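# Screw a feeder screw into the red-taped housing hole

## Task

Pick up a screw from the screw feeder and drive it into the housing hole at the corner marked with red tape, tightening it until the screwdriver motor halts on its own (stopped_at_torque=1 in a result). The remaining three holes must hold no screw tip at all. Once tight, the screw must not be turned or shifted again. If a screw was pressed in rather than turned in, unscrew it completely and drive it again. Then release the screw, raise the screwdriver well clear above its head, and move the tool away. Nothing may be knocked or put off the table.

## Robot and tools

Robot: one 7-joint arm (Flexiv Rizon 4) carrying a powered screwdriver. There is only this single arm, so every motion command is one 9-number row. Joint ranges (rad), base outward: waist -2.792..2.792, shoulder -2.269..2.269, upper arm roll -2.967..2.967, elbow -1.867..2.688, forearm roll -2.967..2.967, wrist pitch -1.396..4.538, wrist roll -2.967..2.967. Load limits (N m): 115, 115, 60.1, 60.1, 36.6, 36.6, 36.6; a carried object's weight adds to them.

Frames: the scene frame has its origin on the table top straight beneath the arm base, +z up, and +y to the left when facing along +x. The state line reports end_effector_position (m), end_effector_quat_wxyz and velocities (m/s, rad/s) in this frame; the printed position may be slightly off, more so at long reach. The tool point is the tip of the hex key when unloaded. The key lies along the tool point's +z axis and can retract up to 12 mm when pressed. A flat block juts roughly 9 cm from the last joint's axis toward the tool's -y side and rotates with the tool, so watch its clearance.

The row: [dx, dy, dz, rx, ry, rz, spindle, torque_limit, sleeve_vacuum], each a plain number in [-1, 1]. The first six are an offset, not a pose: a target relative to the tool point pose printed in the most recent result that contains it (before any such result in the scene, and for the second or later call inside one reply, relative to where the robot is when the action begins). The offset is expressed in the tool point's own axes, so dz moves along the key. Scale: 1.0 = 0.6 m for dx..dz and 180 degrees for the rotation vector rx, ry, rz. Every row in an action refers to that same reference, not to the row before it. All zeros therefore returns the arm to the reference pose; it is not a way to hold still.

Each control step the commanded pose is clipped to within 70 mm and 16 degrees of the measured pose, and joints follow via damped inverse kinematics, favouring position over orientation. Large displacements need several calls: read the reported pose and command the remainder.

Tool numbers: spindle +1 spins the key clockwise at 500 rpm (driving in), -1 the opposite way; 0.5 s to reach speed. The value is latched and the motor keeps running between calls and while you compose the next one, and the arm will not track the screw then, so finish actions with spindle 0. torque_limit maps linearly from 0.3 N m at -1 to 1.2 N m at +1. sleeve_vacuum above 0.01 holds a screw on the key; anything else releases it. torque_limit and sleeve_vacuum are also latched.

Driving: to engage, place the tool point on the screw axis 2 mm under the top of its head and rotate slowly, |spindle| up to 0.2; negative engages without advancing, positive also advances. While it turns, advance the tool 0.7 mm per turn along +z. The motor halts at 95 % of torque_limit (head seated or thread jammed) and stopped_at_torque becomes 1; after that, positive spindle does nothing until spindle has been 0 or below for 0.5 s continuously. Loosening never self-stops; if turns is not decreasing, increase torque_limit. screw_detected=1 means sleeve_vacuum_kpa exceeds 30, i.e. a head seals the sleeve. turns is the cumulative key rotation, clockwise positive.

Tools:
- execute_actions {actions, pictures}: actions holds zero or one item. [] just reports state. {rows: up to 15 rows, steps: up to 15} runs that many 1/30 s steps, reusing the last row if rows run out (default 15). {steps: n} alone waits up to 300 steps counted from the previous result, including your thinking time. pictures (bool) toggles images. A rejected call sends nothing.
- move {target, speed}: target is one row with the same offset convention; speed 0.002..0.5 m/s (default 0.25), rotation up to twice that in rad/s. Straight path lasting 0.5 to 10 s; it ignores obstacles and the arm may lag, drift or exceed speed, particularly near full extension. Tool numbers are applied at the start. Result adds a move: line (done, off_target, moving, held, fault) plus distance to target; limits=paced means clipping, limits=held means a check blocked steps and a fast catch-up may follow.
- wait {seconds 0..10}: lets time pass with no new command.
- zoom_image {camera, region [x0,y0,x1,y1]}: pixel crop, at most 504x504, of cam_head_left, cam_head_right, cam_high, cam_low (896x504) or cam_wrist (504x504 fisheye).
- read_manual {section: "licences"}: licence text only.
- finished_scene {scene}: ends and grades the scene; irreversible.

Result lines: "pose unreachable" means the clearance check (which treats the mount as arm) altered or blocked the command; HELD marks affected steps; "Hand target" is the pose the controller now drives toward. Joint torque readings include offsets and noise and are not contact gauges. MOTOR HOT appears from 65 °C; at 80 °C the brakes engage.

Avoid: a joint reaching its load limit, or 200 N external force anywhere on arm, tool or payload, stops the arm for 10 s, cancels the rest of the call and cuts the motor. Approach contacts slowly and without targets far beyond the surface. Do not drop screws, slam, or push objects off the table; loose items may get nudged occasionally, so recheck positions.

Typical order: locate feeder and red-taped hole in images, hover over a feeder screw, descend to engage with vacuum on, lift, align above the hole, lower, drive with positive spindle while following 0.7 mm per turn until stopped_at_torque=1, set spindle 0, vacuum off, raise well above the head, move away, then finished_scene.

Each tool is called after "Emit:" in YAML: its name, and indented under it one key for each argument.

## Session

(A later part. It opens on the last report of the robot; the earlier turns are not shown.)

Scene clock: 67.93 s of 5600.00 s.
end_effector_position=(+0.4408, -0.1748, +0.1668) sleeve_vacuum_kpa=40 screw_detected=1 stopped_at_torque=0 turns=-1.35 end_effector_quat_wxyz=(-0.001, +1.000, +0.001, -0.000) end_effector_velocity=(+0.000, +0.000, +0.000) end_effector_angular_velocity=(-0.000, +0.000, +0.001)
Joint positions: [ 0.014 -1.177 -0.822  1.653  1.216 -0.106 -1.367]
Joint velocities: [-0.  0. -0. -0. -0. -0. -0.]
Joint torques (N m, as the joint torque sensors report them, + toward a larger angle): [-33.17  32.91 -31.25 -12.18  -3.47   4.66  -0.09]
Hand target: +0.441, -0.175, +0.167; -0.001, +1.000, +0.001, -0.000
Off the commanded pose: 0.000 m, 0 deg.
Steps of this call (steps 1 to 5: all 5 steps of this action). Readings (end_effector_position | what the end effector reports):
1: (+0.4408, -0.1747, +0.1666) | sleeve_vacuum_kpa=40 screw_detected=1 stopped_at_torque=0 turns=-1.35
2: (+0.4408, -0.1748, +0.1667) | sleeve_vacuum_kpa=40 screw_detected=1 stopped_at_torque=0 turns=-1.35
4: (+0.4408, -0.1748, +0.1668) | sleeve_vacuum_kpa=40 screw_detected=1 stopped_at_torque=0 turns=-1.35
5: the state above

Emit:
move:
  target: [0,0,-0.07,0,0,0,0,0,1]
  speed: 0.05

Emit:
move:
  target: [0.062,-0.49,0.12,0,0,0,0,0,1]
  speed: 0.2

Emit:
zoom_image:
  camera: "cam_wrist"
  region: [270,200,350,280]

Emit:
zoom_image:
  camera: "cam_low"
  region: [400,180,480,260]

Scene clock: 78.40 s of 5600.00 s.
end_effector_position=(+0.4408, -0.1749, +0.2090) sleeve_vacuum_kpa=40 screw_detected=1 stopped_at_torque=0 turns=-1.35 end_effector_quat_wxyz=(-0.001, +1.000, +0.001, -0.000) end_effector_velocity=(-0.000, +0.000, -0.000) end_effector_angular_velocity=(+0.000, +0.000, +0.001)
Joint positions: [-0.026 -1.146 -0.856  1.611  1.167 -0.162 -1.351]
Joint velocities: [ 0.     0.     0.     0.001 -0.     0.    -0.001]
Joint torques (N m, as the joint torque sensors report them, + toward a larger angle): [-33.68  35.53 -31.92 -13.27  -3.48   4.74   0.43]
Hand target: +0.441, -0.175, +0.209; -0.001, +1.000, +0.001, -0.000
Off the commanded pose: 0.000 m, 0 deg.
After step 90, 6.40 s passed at rest.
move: done

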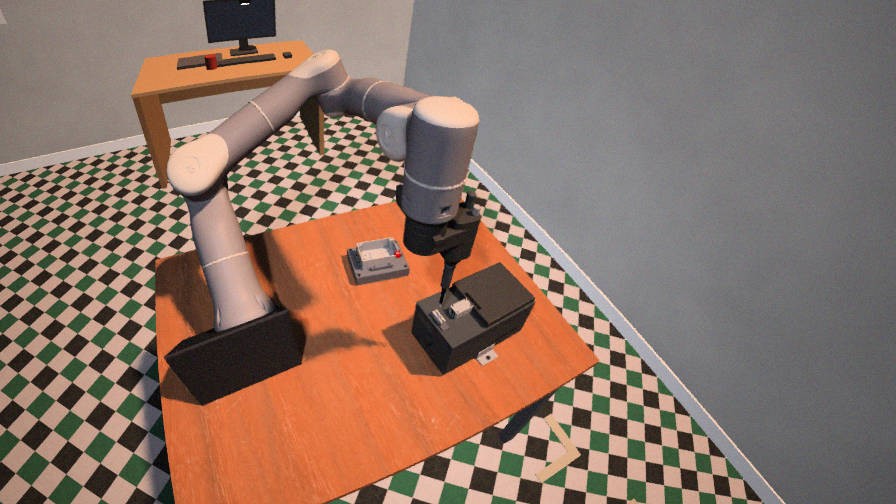

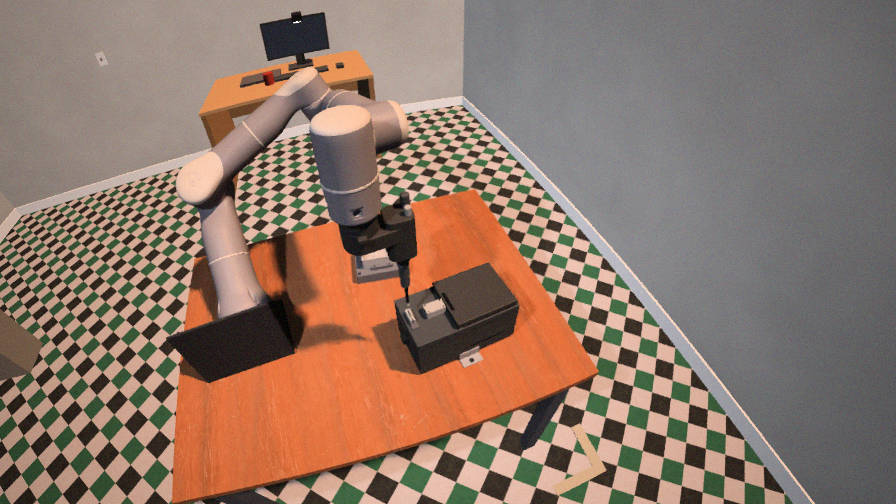

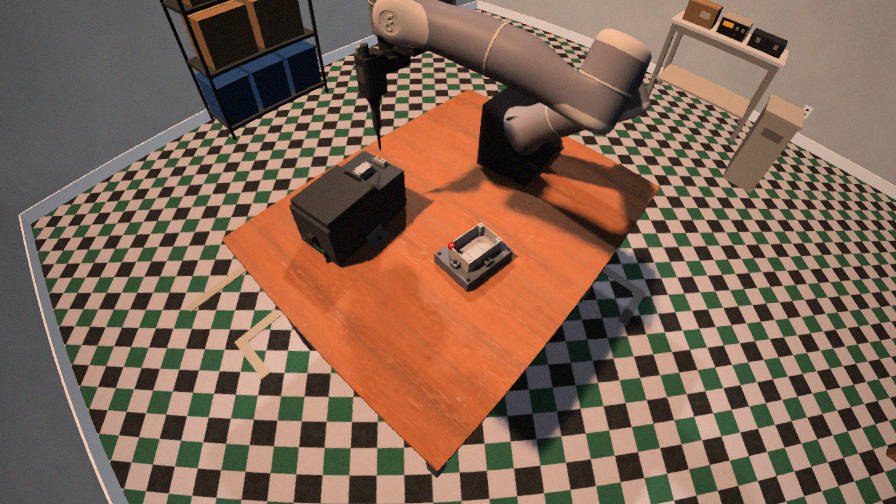

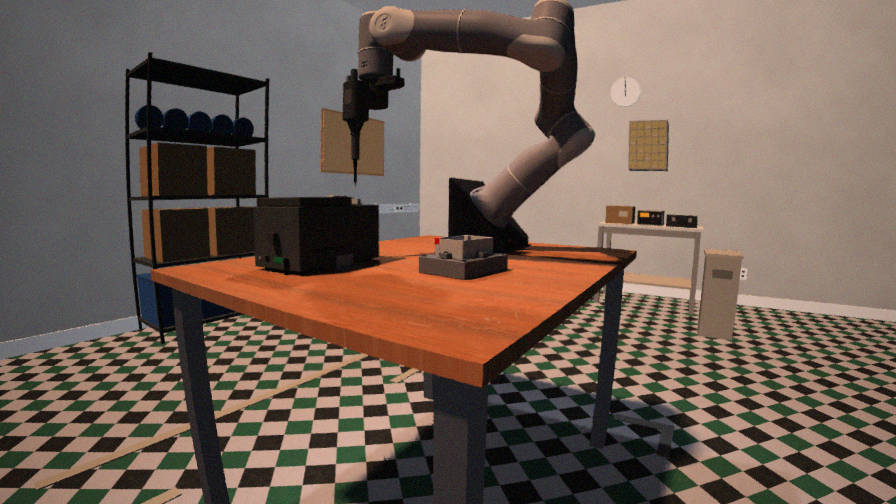

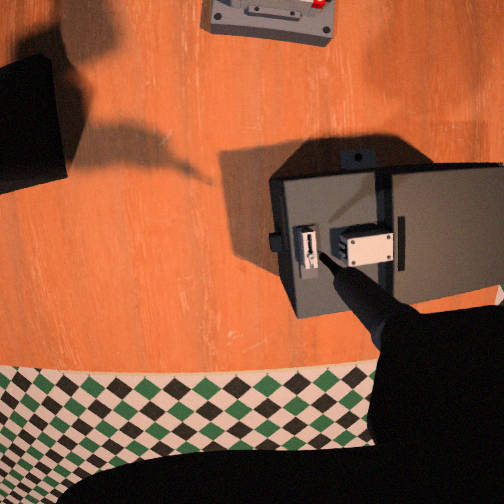

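Scene clock: 80.27 s of 5600.00 s.
end_effector_position=(+0.4773, +0.1196, +0.1363) sleeve_vacuum_kpa=40 screw_detected=1 stopped_at_torque=0 turns=-1.35 end_effector_quat_wxyz=(-0.001, +1.000, +0.001, -0.001) end_effector_velocity=(-0.000, -0.001, +0.000) end_effector_angular_velocity=(-0.001, +0.000, -0.002)
Joint positions: [ 0.643 -0.538 -1.007  2.09   1.119  0.03  -0.959]
Joint velocities: [-0.001 -0.001  0.     0.    -0.001 -0.     0.001]
Joint torques (N m, as the joint torque sensors report them, + toward a larger angle): [-33.86  27.16 -27.98 -14.9   -4.03   5.27  -0.46]
Hand target: +0.477, +0.119, +0.136; -0.001, +1.000, +0.001, -0.001
Off the commanded pose: 0.001 m, 0 deg.
move: done

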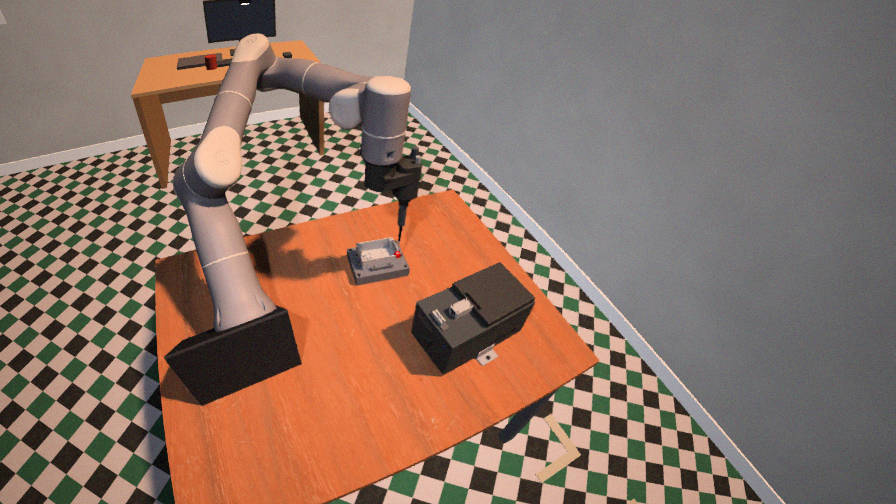

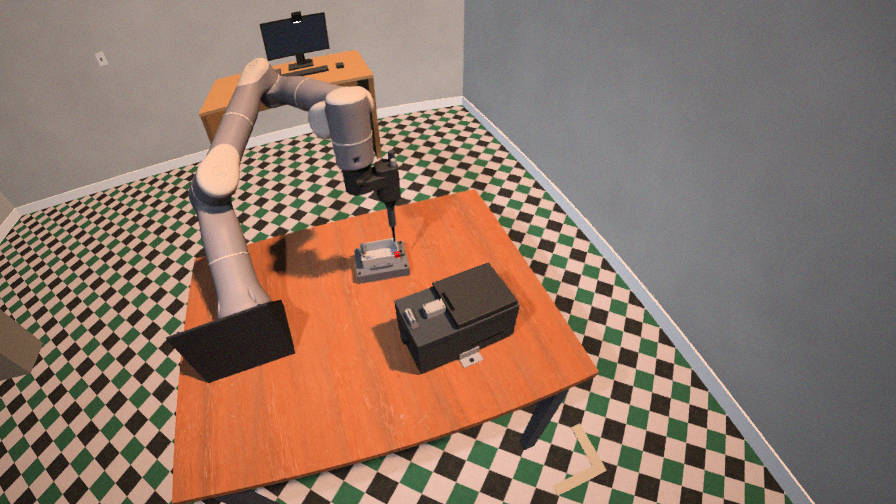

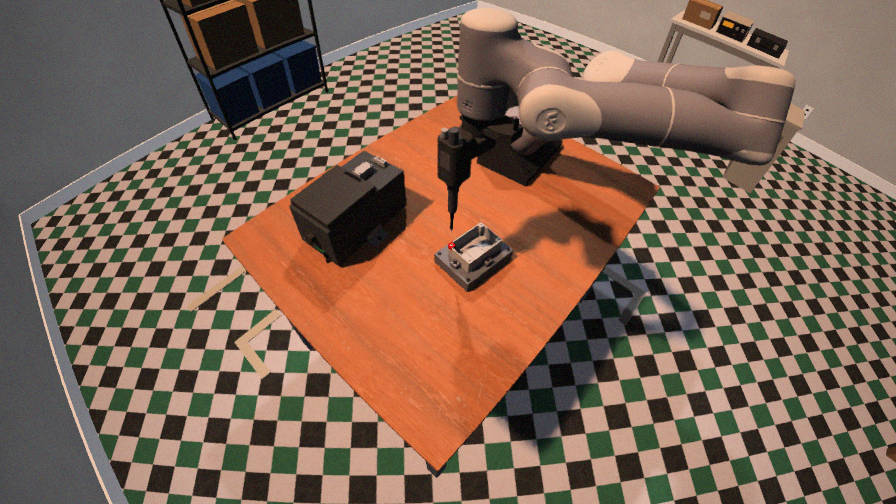

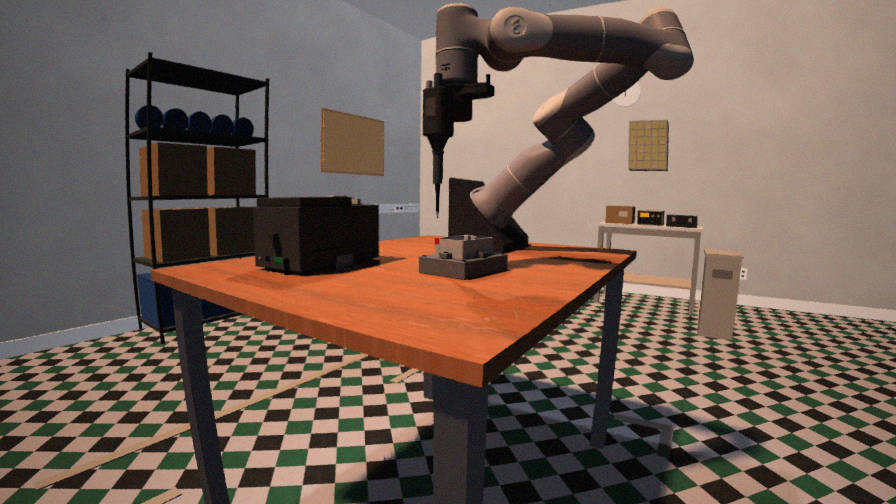

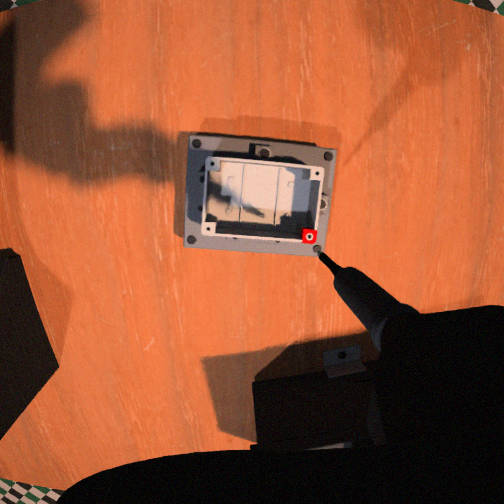

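Region (270, 200, 350, 280) of cam_wrist's 504x504 image, scaled by 6.300, with more detail than that image has.

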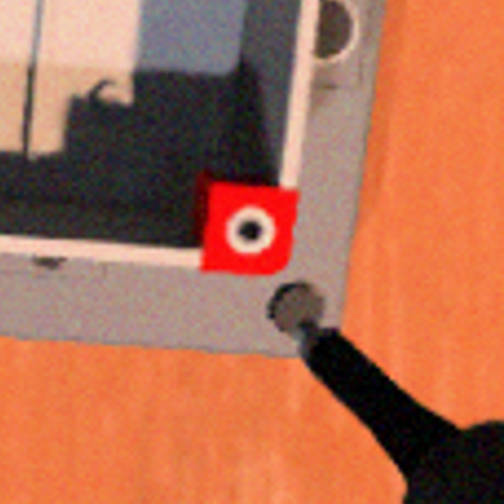

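Region (400, 180, 480, 260) of cam_low's 896x504 image, scaled by 6.300, with more detail than that image has.

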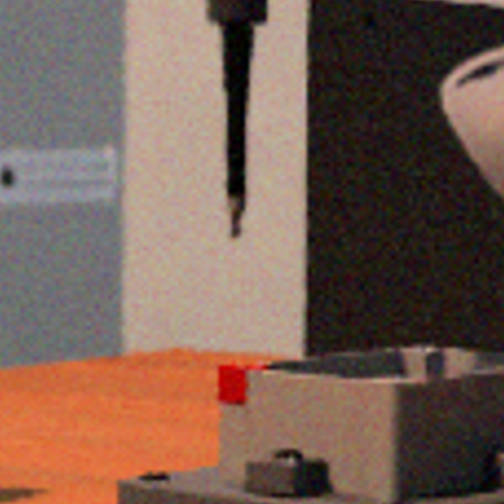

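Emit:
move:
  target: [0.006,-0.0115,0.058,0,0,0,0,0,1]
  speed: 0.08

Emit:
zoom_image:
  camera: "cam_wrist"
  region: [290,220,350,280]

Emit:
zoom_image:
  camera: "cam_low"
  region: [400,180,480,260]

Emit:
zoom_image:
  camera: "cam_high"
  region: [430,220,470,260]

Emit:
zoom_image:
  camera: "cam_head_left"
  region: [380,230,420,270]

Scene clock: 90.73 s of 5600.00 s.
end_effector_position=(+0.4809, +0.1266, +0.1013) sleeve_vacuum_kpa=40 screw_detected=1 stopped_at_torque=0 turns=-1.35 end_effector_quat_wxyz=(-0.001, +1.000, +0.001, -0.001) end_effector_velocity=(+0.000, -0.000, +0.000) end_effector_angular_velocity=(+0.000, -0.001, -0.002)
Joint positions: [ 0.684 -0.569 -0.973  2.107  1.186  0.073 -0.958]
Joint velocities: [-0.     0.    -0.    -0.     0.001 -0.     0.002]
Joint torques (N m, as the joint torque sensors report them, + toward a larger angle): [-33.91  27.52 -28.63 -13.22  -3.81   5.28   0.36]
Hand target: +0.481, +0.127, +0.101; -0.001, +1.000, +0.001, -0.001
Off the commanded pose: 0.000 m, 0 deg.
After step 90, 6.77 s passed at rest.
move: done

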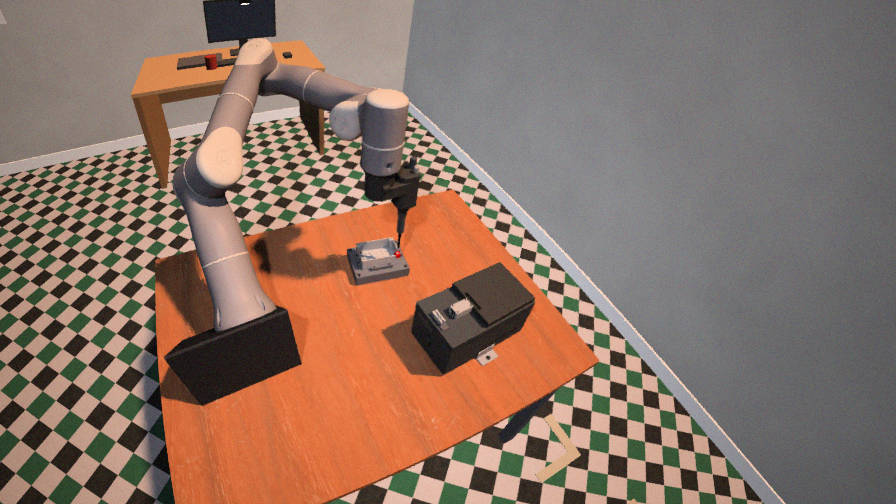

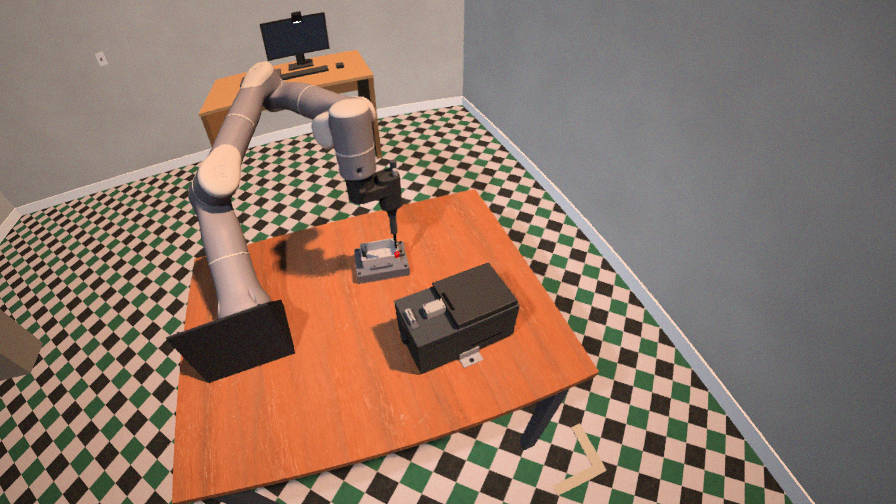

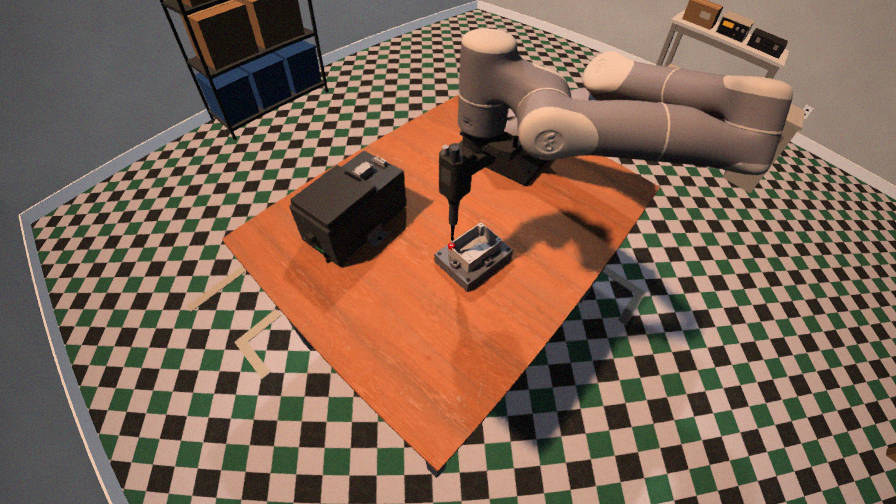

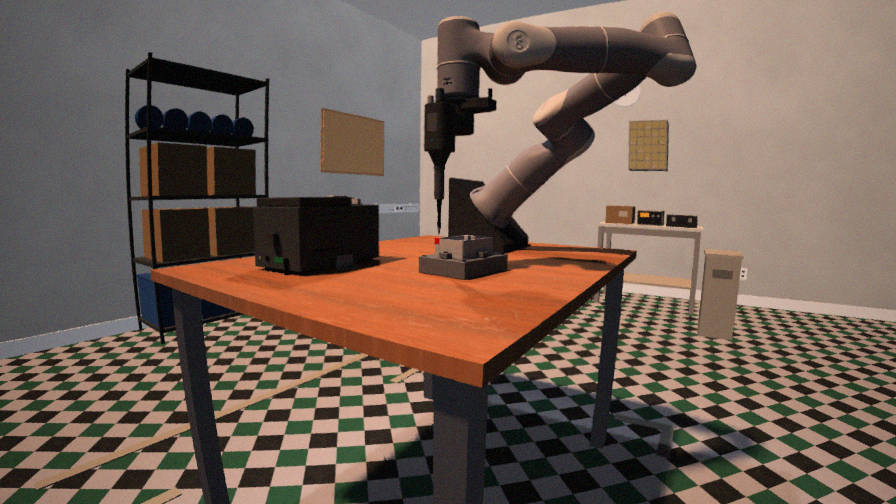

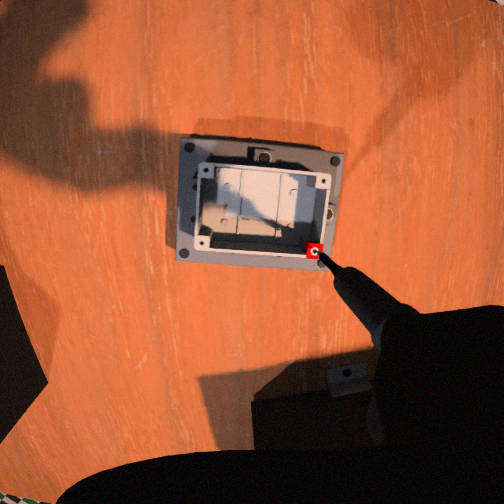

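Region (290, 220, 350, 280) of cam_wrist's 504x504 image, scaled by 8.400, with more detail than that image has.

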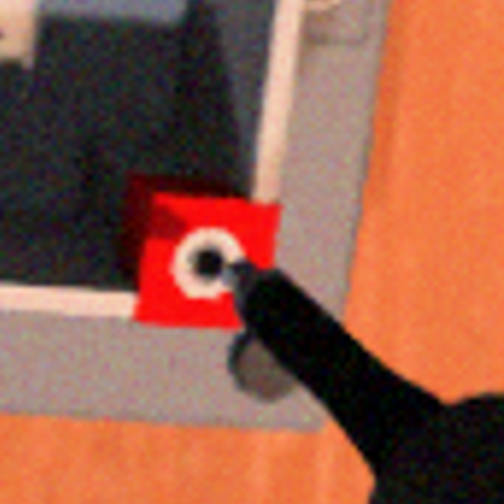

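Region (400, 180, 480, 260) of cam_low's 896x504 image, scaled by 6.300, with more detail than that image has.

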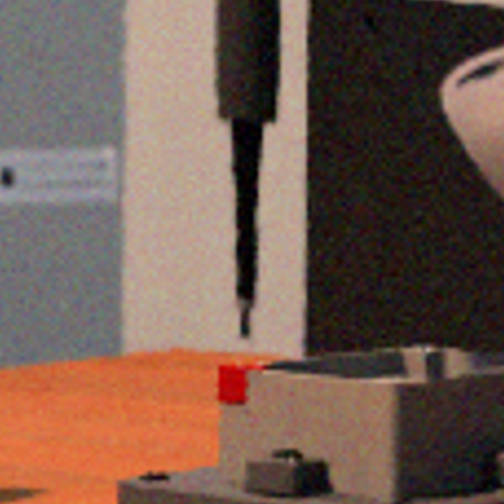

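Region (430, 220, 470, 260) of cam_high's 896x504 image, scaled by 12.600, with more detail than that image has.

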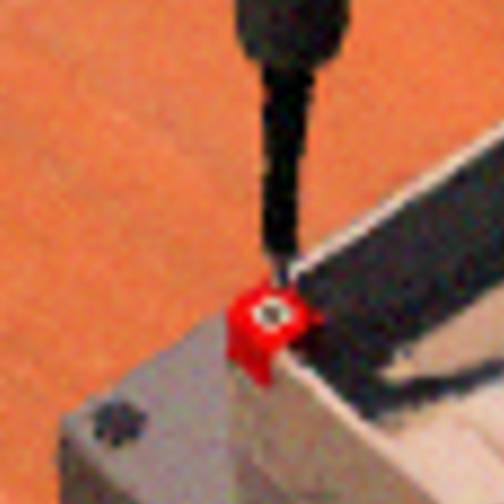

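Region (380, 230, 420, 270) of cam_head_left's 896x504 image, scaled by 12.600, with more detail than that image has.

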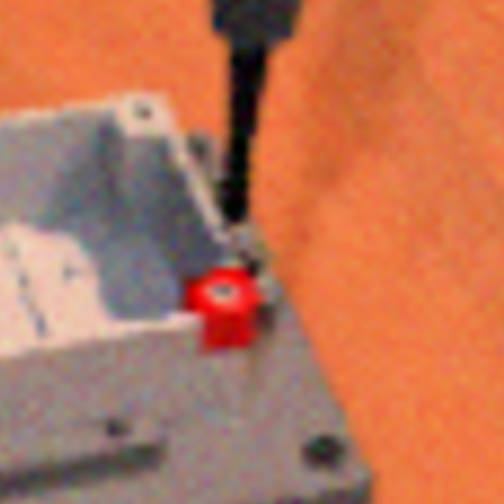

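Emit:
move:
  target: [-0.0011,0.0017,0.011,0,0,0,0,0,1]
  speed: 0.02

Emit:
zoom_image:
  camera: "cam_wrist"
  region: [300,235,340,275]

Emit:
zoom_image:
  camera: "cam_low"
  region: [420,215,460,255]

Emit:
zoom_image:
  camera: "cam_high"
  region: [430,220,470,260]

Emit:
zoom_image:
  camera: "cam_head_right"
  region: [380,230,420,270]

Scene clock: 104.13 s of 5600.00 s.
end_effector_position=(+0.4802, +0.1257, +0.0946) sleeve_vacuum_kpa=40 screw_detected=1 stopped_at_torque=0 turns=-1.35 end_effector_quat_wxyz=(-0.001, +1.000, +0.001, -0.001) end_effector_velocity=(-0.000, -0.000, -0.000) end_effector_angular_velocity=(-0.000, +0.000, -0.000)
Joint positions: [ 0.687 -0.58  -0.966  2.11   1.2    0.079 -0.964]
Joint velocities: [-0. -0.  0.  0. -0. -0. -0.]
Joint torques (N m, as the joint torque sensors report them, + toward a larger angle): [-32.99  27.18 -28.47 -12.79  -3.86   5.58  -0.35]
Hand target: +0.480, +0.126, +0.095; -0.001, +1.000, +0.001, -0.001
Off the commanded pose: 0.000 m, 0 deg.
After step 90, 9.70 s passed at rest.
move: done

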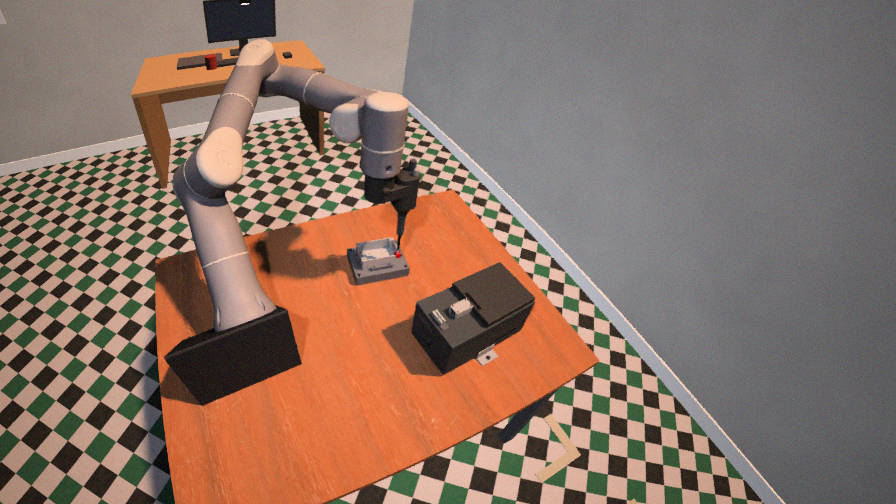

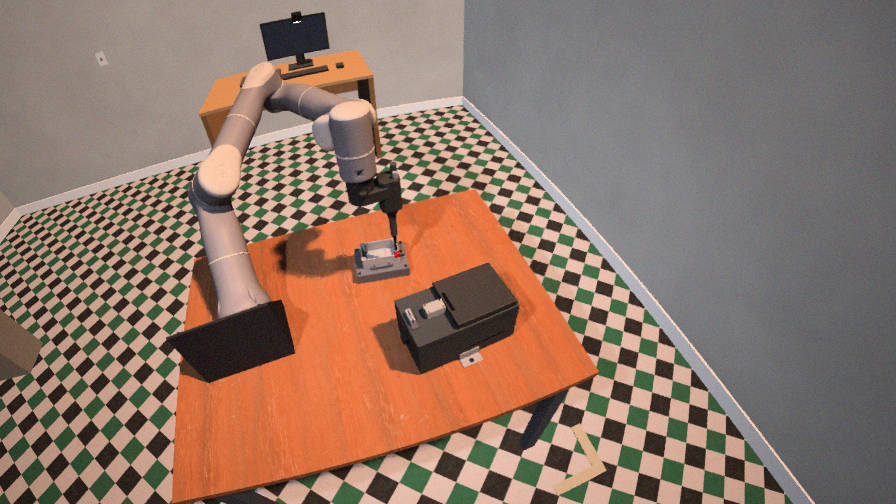

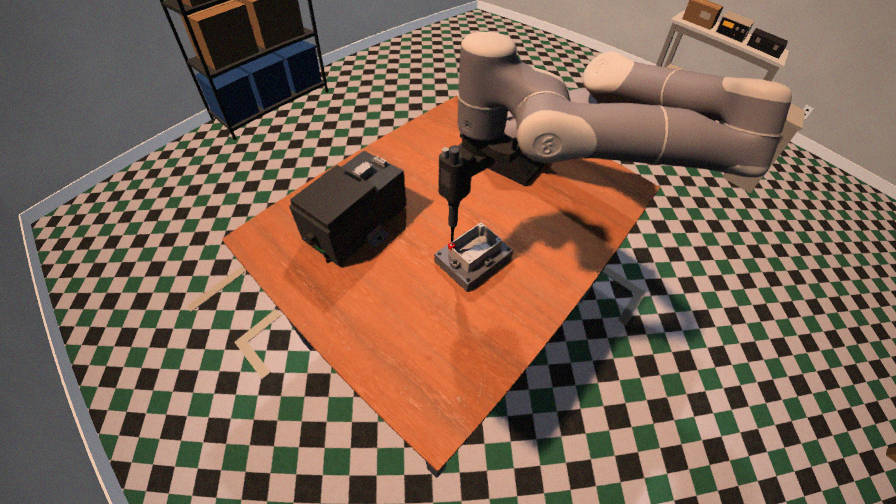

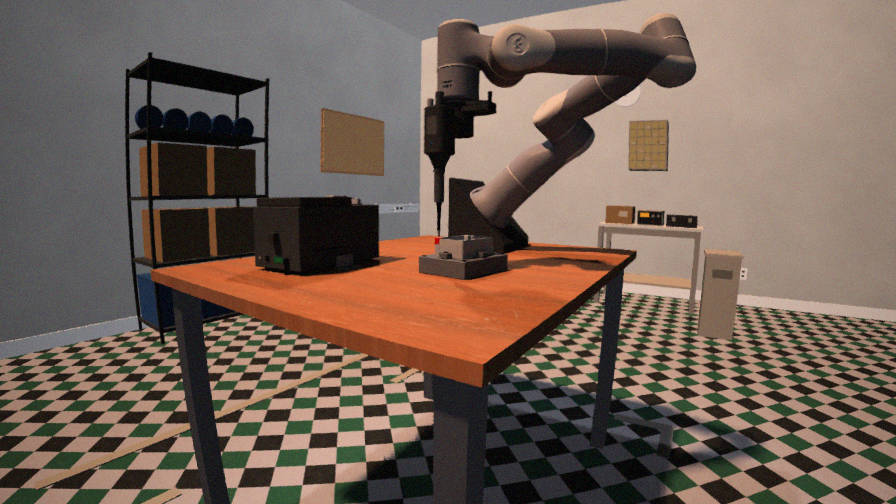

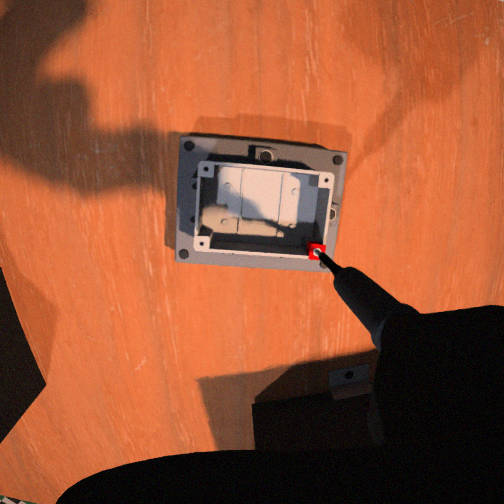

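Region (300, 235, 340, 275) of cam_wrist's 504x504 image, scaled by 12.600, with more detail than that image has.

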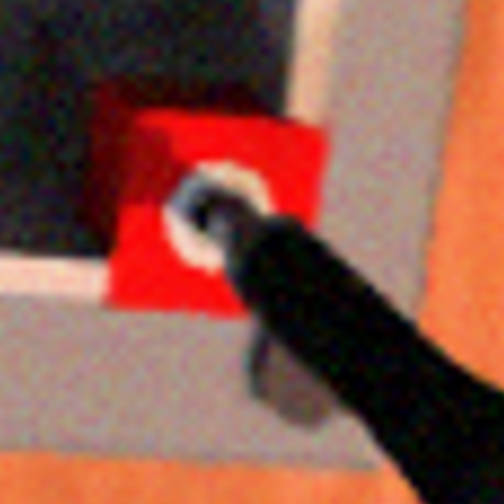

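Region (420, 215, 460, 255) of cam_low's 896x504 image, scaled by 12.600, with more detail than that image has.

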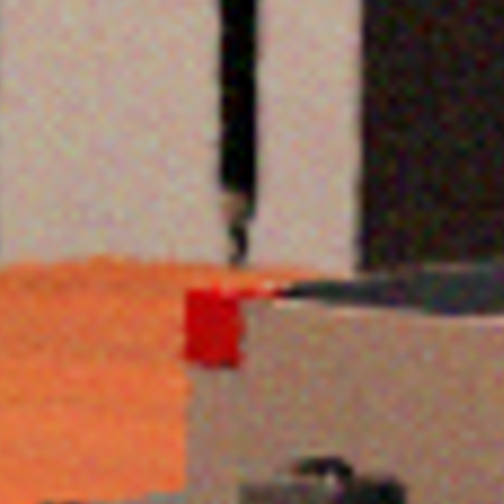

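Region (430, 220, 470, 260) of cam_high's 896x504 image, scaled by 12.600, with more detail than that image has.

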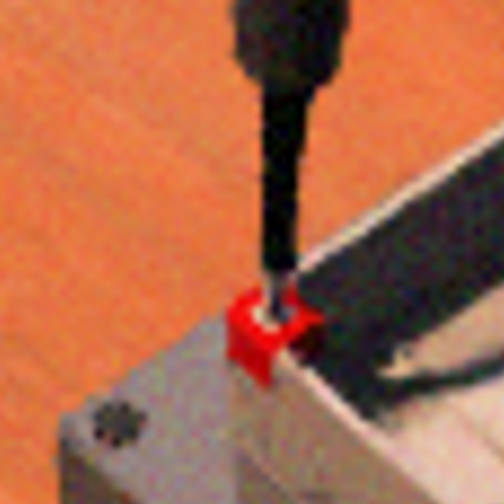

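Region (380, 230, 420, 270) of cam_head_right's 896x504 image, scaled by 12.600, with more detail than that image has.

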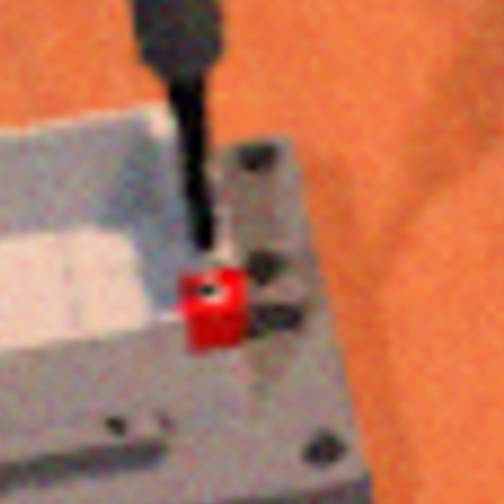

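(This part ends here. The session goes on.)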